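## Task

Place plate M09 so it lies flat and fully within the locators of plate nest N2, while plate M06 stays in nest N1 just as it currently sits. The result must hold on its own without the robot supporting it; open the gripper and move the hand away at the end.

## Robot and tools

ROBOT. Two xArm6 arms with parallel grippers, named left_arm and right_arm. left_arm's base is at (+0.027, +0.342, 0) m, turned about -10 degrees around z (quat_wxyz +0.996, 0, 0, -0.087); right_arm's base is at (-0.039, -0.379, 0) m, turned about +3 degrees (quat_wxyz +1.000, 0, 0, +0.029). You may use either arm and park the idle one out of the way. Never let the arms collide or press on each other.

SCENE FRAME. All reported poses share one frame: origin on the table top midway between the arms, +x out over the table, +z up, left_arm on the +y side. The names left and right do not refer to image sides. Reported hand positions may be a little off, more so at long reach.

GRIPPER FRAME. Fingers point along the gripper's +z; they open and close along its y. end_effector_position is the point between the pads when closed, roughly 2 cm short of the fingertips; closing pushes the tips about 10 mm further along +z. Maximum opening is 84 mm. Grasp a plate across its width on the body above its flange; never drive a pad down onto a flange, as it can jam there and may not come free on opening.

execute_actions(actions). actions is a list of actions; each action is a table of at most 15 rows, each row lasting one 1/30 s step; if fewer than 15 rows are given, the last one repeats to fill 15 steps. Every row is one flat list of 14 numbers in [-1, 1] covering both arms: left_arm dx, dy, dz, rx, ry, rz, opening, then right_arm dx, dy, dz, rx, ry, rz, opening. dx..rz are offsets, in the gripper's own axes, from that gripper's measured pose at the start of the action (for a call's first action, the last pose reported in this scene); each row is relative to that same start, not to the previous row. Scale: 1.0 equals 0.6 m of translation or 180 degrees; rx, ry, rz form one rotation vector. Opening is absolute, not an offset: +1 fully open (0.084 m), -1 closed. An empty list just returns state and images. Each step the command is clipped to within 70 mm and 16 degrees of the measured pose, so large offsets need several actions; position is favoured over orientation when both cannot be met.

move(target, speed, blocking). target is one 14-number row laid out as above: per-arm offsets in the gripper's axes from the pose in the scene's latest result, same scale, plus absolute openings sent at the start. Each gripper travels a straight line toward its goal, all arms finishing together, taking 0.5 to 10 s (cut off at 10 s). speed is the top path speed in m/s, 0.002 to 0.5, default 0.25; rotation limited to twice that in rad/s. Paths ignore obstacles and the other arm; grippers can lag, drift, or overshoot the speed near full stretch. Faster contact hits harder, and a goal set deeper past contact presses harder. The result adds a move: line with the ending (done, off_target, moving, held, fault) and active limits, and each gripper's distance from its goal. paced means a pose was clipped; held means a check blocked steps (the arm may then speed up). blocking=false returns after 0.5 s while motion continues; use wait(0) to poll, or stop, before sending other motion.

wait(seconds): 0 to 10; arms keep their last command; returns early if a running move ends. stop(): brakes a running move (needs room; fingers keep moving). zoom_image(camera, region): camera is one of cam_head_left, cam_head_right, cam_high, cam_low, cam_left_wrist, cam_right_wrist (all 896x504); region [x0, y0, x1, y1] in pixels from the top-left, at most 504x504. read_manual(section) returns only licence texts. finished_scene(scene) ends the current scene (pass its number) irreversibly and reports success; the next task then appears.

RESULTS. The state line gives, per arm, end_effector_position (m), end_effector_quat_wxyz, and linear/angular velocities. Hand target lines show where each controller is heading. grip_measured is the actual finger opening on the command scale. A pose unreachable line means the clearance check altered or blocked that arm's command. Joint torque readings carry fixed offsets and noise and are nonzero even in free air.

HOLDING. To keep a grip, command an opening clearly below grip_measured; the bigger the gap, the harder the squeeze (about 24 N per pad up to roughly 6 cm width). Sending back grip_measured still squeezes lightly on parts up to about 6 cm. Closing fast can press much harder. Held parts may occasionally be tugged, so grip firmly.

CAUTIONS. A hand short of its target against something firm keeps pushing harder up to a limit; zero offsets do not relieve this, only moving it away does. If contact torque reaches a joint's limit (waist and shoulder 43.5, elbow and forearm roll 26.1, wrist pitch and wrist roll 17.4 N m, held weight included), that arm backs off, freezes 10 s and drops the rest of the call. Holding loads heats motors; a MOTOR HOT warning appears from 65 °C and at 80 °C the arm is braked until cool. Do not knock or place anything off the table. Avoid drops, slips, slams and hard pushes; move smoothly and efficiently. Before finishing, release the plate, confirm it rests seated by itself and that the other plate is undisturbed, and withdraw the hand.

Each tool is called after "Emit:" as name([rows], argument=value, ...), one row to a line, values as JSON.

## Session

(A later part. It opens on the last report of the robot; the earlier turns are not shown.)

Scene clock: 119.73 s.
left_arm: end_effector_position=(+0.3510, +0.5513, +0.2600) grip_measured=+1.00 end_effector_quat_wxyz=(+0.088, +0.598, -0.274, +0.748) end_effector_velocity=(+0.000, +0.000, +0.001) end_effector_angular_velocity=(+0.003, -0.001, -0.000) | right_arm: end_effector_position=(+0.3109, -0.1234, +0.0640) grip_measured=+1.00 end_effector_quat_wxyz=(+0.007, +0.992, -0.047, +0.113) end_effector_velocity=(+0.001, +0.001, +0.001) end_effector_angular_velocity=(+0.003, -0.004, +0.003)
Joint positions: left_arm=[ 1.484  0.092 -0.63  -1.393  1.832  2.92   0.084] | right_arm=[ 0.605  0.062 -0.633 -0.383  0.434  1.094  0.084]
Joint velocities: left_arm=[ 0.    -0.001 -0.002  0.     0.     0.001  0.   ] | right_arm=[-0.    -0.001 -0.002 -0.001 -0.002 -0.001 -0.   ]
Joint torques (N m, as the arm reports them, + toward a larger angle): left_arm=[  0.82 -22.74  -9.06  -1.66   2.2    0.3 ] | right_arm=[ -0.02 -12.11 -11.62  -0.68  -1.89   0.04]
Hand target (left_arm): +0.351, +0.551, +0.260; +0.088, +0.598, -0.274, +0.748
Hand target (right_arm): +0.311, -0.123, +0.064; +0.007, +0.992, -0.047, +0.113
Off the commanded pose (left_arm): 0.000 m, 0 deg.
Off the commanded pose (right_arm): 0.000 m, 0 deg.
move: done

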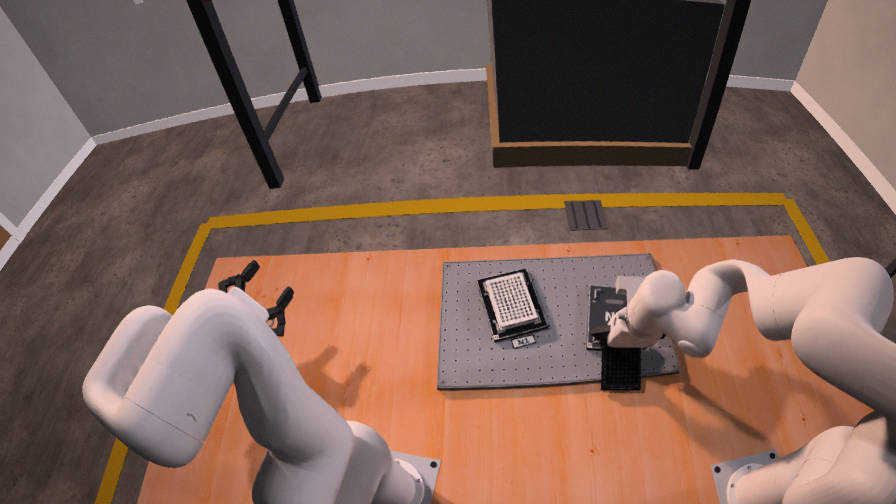

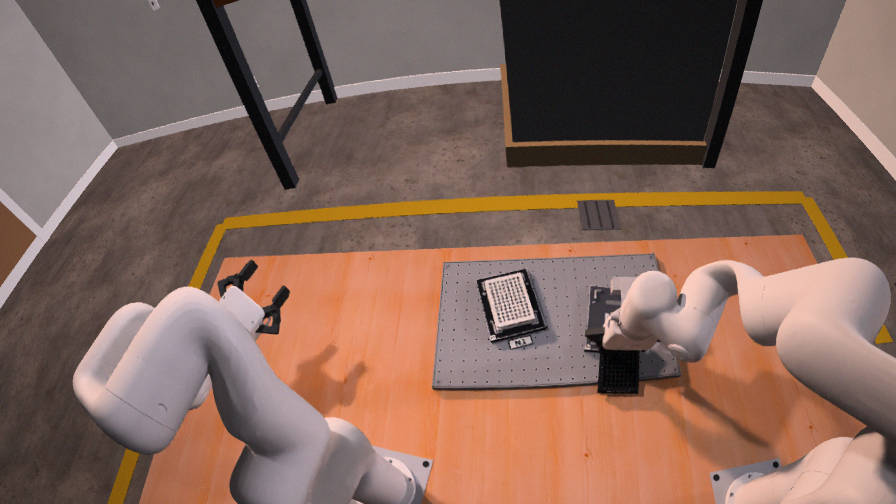

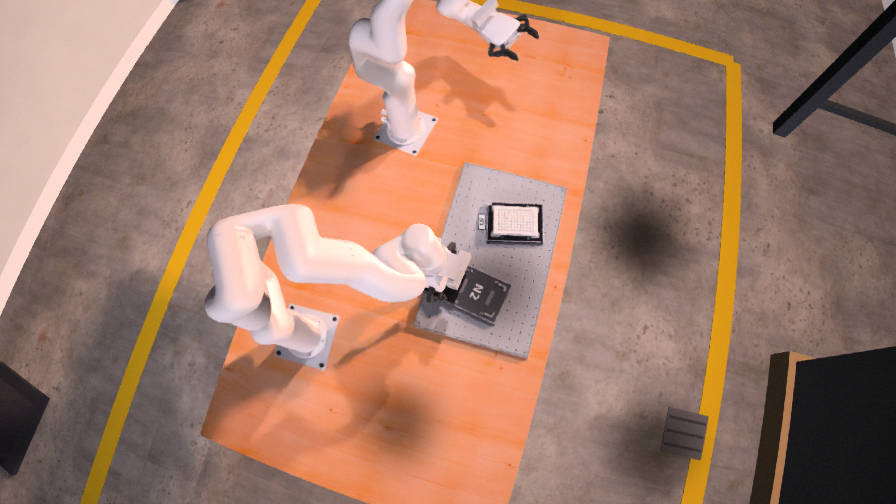

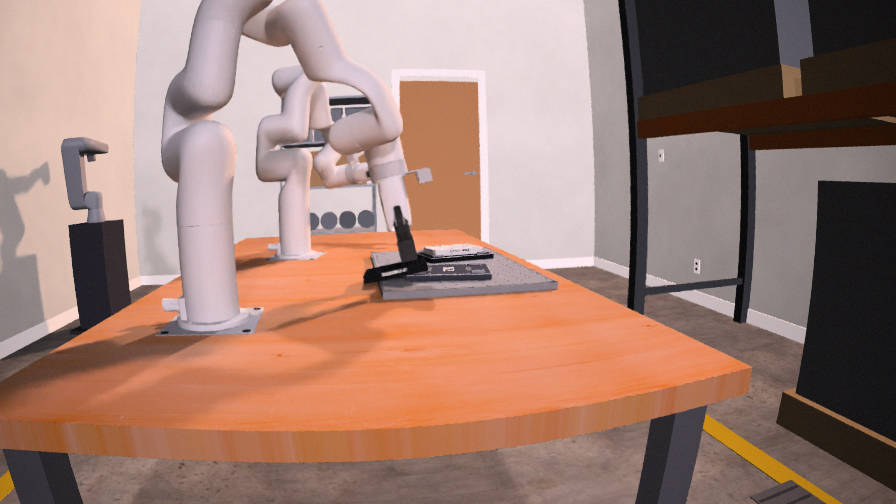

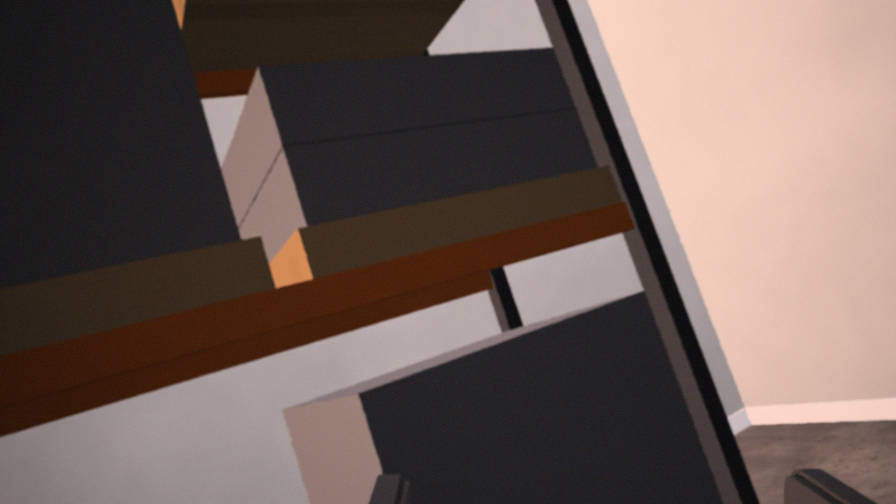

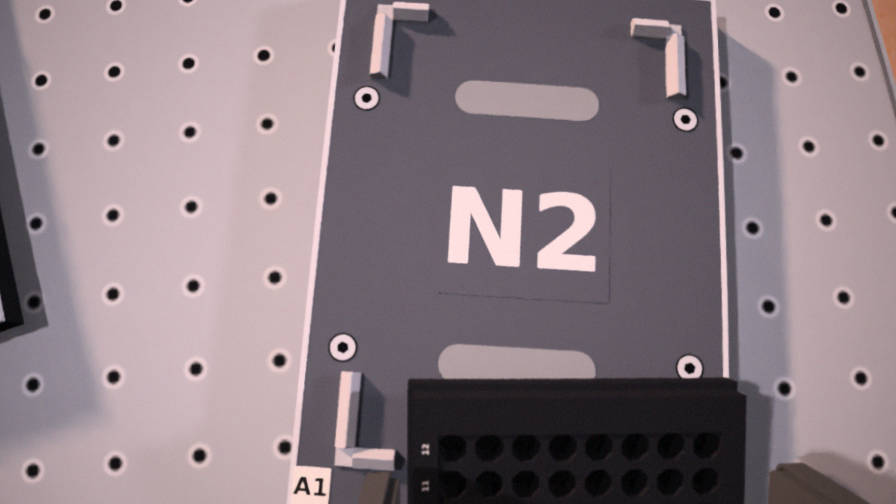

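Emit:
move(target=[0,0,0,0,0,0,1,-0.042,0,0,0,0,0,1], speed=0.04)

Emit:
move(target=[0,0,0,0,0,0,1,0,0,0.02,0,0,0,1], speed=0.015)

Emit:
zoom_image(camera="cam_low", region=[330,190,490,310])

Scene clock: 125.70 s.
left_arm: end_effector_position=(+0.3510, +0.5513, +0.2600) grip_measured=+1.00 end_effector_quat_wxyz=(+0.088, +0.598, -0.274, +0.748) end_effector_velocity=(-0.000, -0.000, -0.000) end_effector_angular_velocity=(-0.001, +0.002, -0.000) | right_arm: end_effector_position=(+0.2865, -0.1210, +0.0584) grip_measured=+1.00 end_effector_quat_wxyz=(+0.007, +0.992, -0.047, +0.113) end_effector_velocity=(+0.000, -0.000, +0.000) end_effector_angular_velocity=(+0.001, -0.001, -0.003)
Joint positions: left_arm=[ 1.484  0.092 -0.63  -1.393  1.832  2.92   0.084] | right_arm=[ 0.644  0.03  -0.574 -0.414  0.417  1.165  0.084]
Joint velocities: left_arm=[-0.     0.    -0.     0.001 -0.001 -0.002 -0.   ] | right_arm=[-0.    -0.     0.    -0.001 -0.     0.004 -0.   ]
Joint torques (N m, as the arm reports them, + toward a larger angle): left_arm=[  0.34 -23.18  -8.87  -1.84   2.37   0.17] | right_arm=[ -0.72 -11.58 -11.66  -0.41  -2.11  -0.13]
Hand target (left_arm): +0.351, +0.551, +0.260; +0.088, +0.598, -0.274, +0.748
Hand target (right_arm): +0.286, -0.121, +0.058; +0.007, +0.992, -0.047, +0.113
Off the commanded pose (left_arm): 0.000 m, 0 deg.
Off the commanded pose (right_arm): 0.000 m, 0 deg.
move: done

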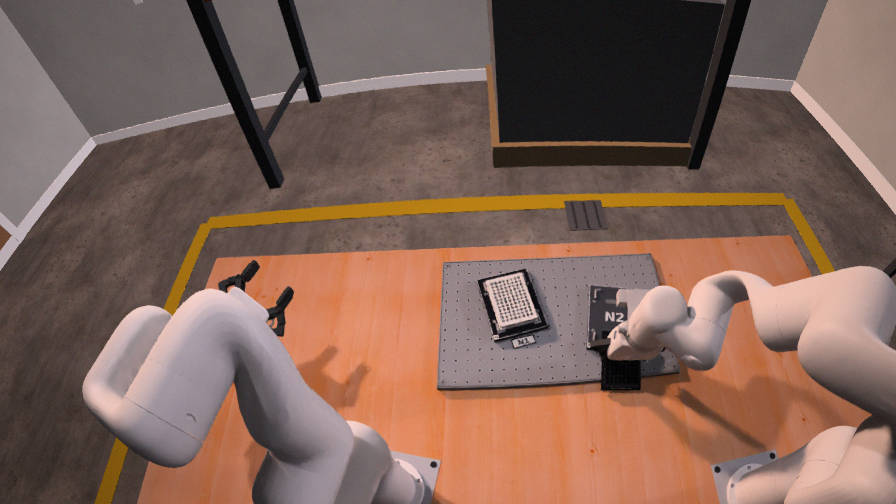

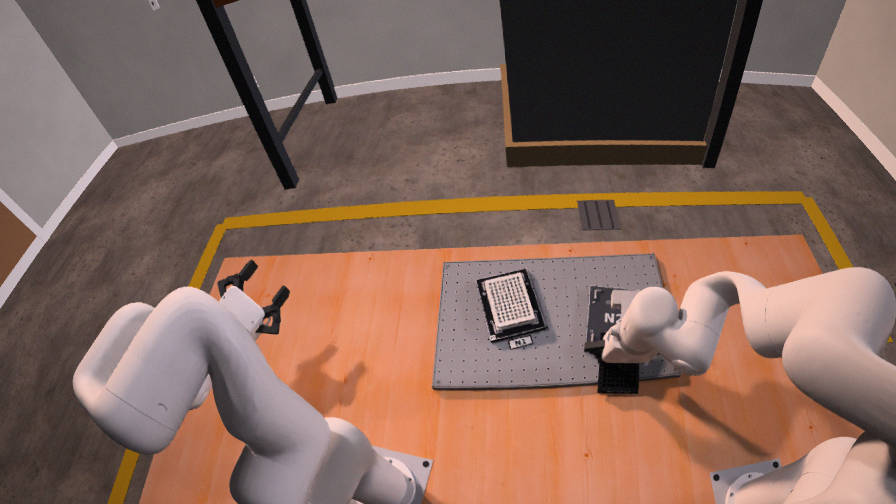

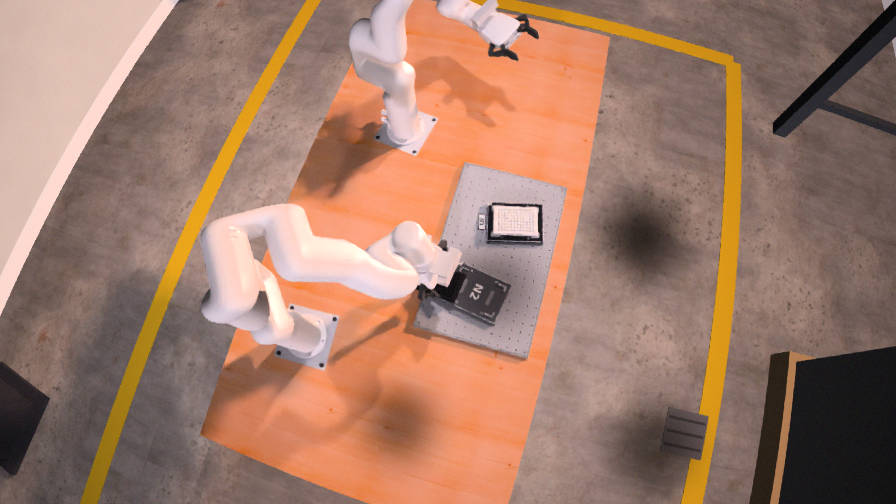

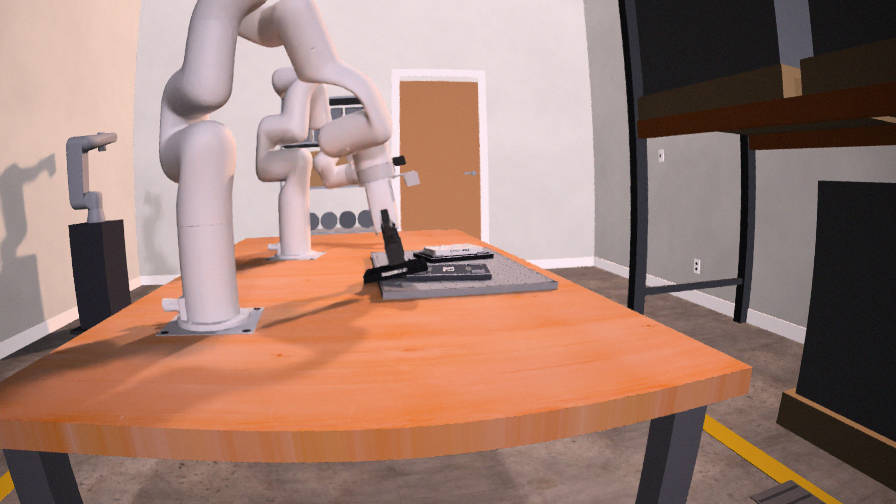

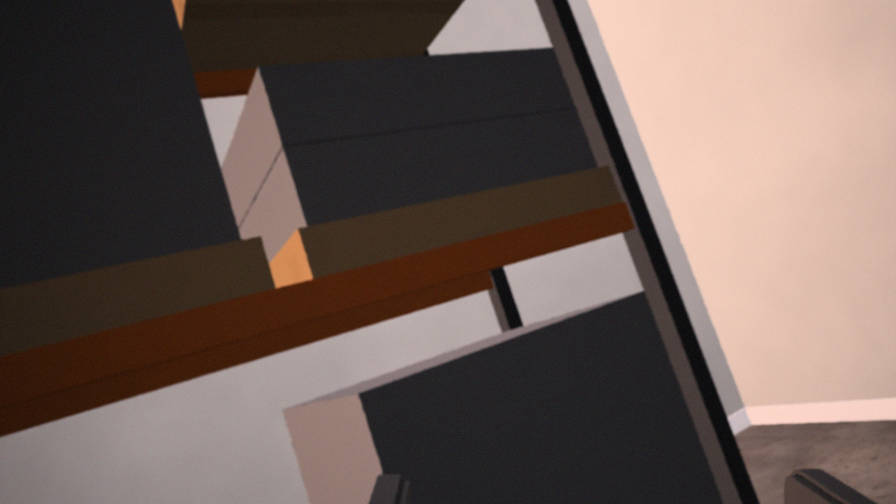

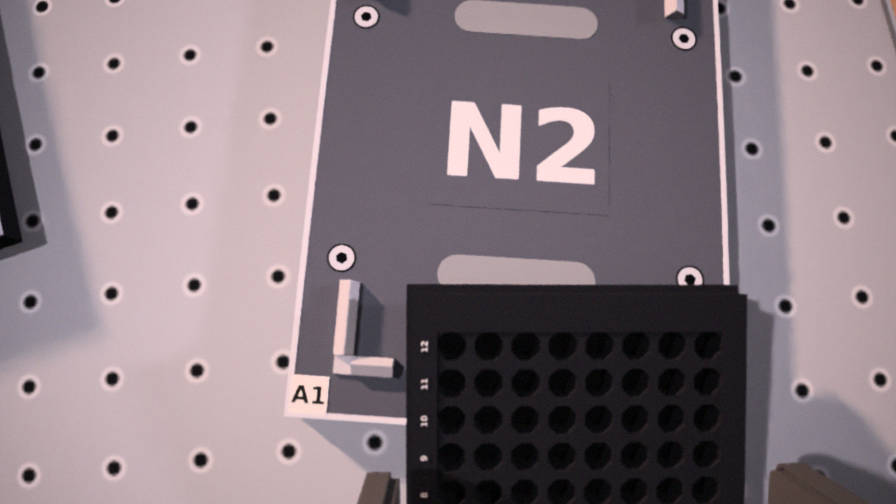

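Scene clock: 126.73 s.
left_arm: end_effector_position=(+0.3510, +0.5513, +0.2600) grip_measured=+1.00 end_effector_quat_wxyz=(+0.088, +0.598, -0.274, +0.748) end_effector_velocity=(+0.000, +0.000, -0.000) end_effector_angular_velocity=(+0.000, +0.002, +0.000) | right_arm: end_effector_position=(+0.2892, -0.1213, +0.0467) grip_measured=+1.00 end_effector_quat_wxyz=(+0.007, +0.992, -0.047, +0.113) end_effector_velocity=(+0.001, +0.001, +0.001) end_effector_angular_velocity=(+0.003, -0.003, -0.001)
Joint positions: left_arm=[ 1.484  0.092 -0.63  -1.393  1.832  2.92   0.084] | right_arm=[ 0.632  0.072 -0.58  -0.447  0.382  1.189  0.084]
Joint velocities: left_arm=[-0.     0.     0.     0.    -0.002 -0.     0.   ] | right_arm=[-0.001  0.    -0.002 -0.003 -0.002  0.004  0.   ]
Joint torques (N m, as the arm reports them, + toward a larger angle): left_arm=[  0.53 -22.67  -9.12  -1.77   2.21   0.31] | right_arm=[ -0.36 -11.22 -11.14  -0.39  -1.85   0.06]
Hand target (left_arm): +0.351, +0.551, +0.260; +0.088, +0.598, -0.274, +0.748
Hand target (right_arm): +0.289, -0.121, +0.047; +0.007, +0.992, -0.047, +0.113
Off the commanded pose (left_arm): 0.000 m, 0 deg.
Off the commanded pose (right_arm): 0.000 m, 0 deg.
move: done

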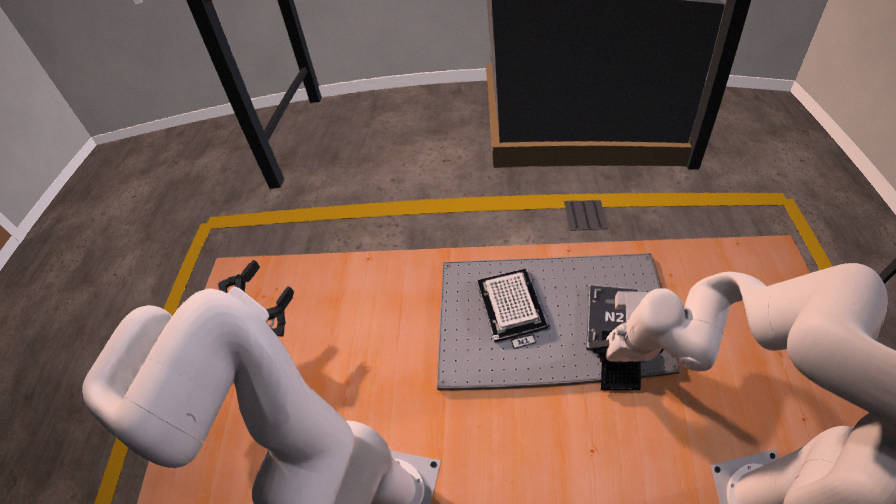

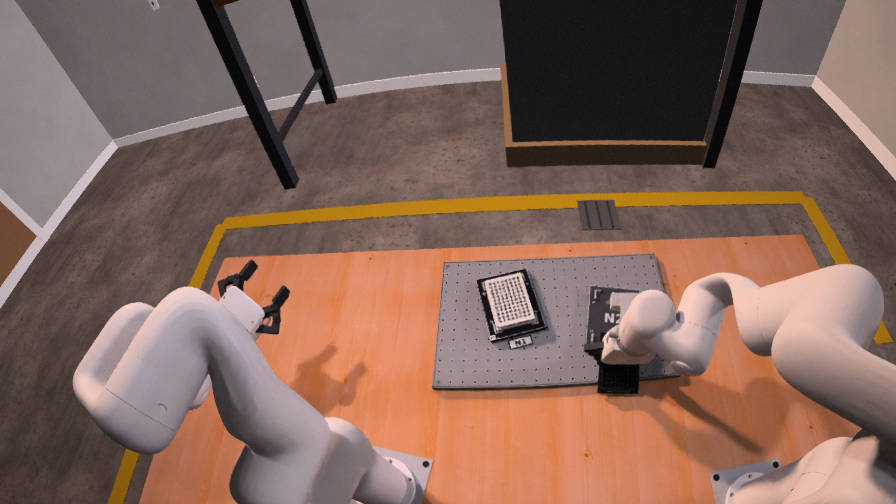

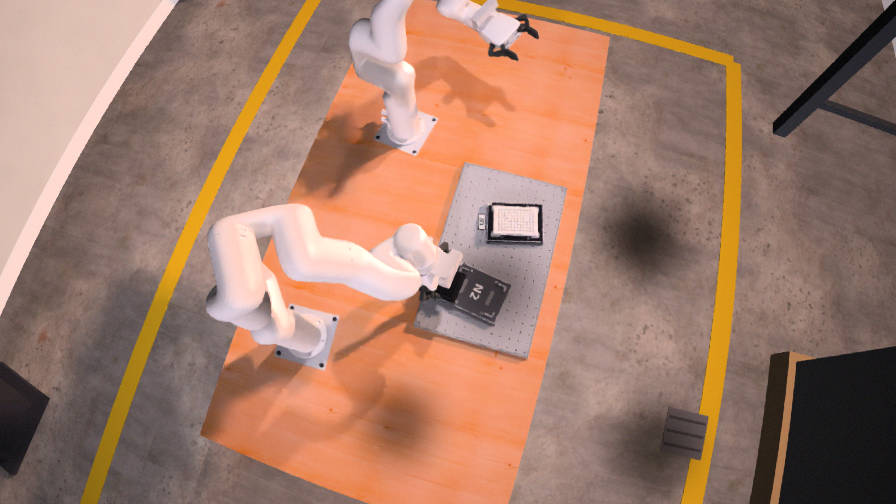

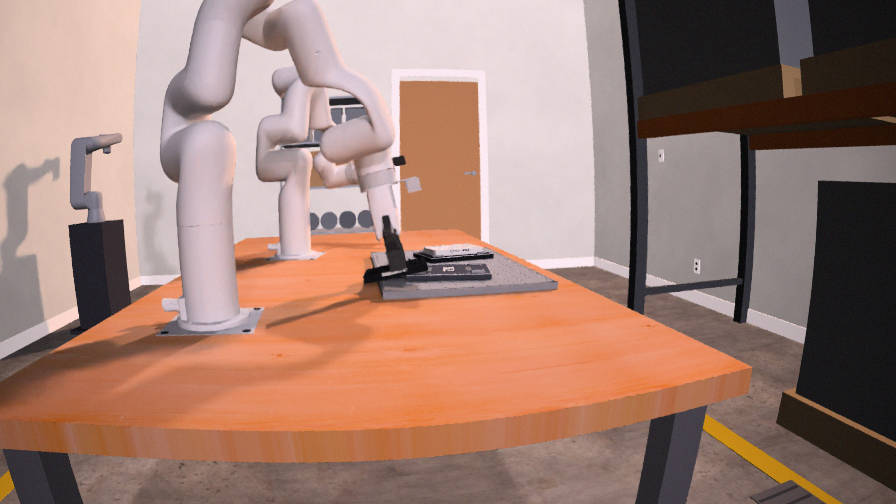

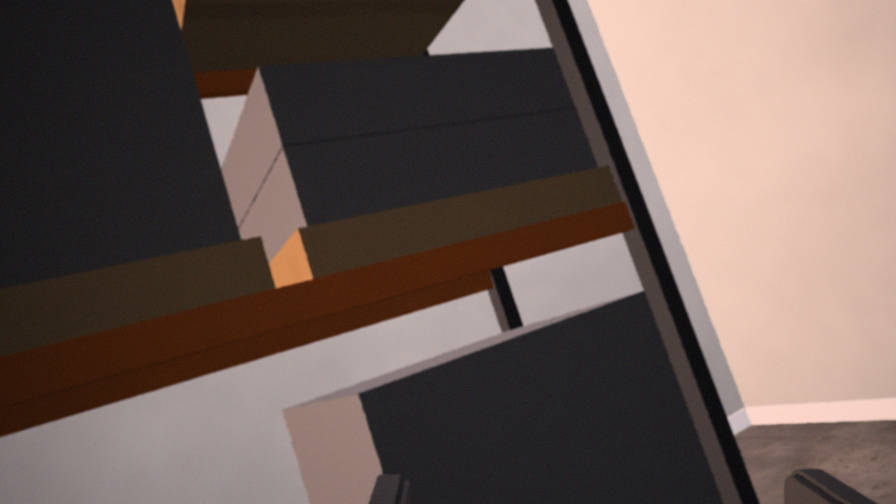

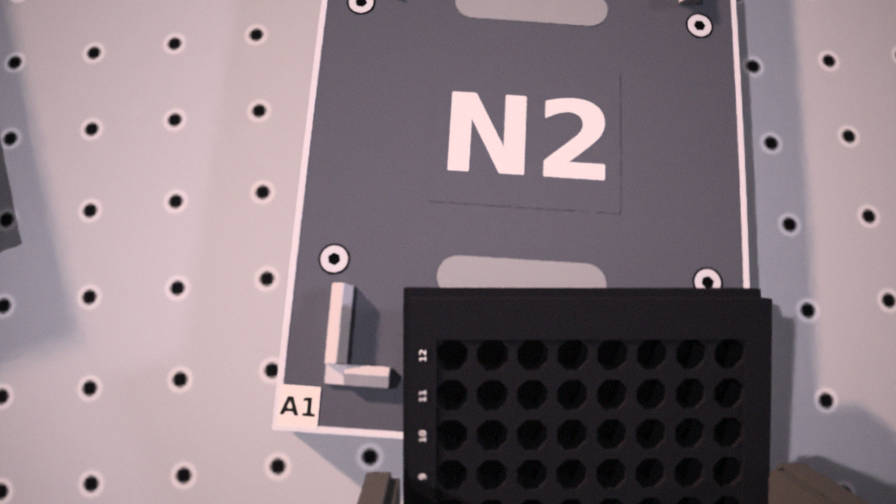

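Region (330, 190, 490, 310) of cam_low's 896x504 image, scaled by 3.150, with more detail than that image has; it fills the top 378 rows of this view, and the rest is white.

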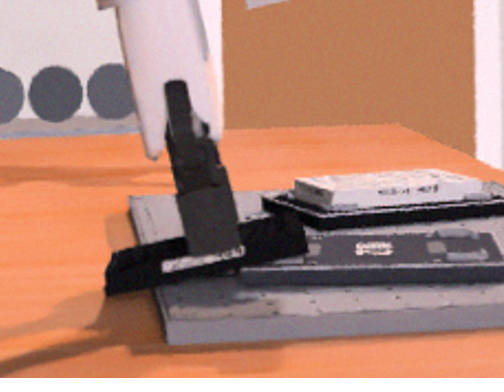

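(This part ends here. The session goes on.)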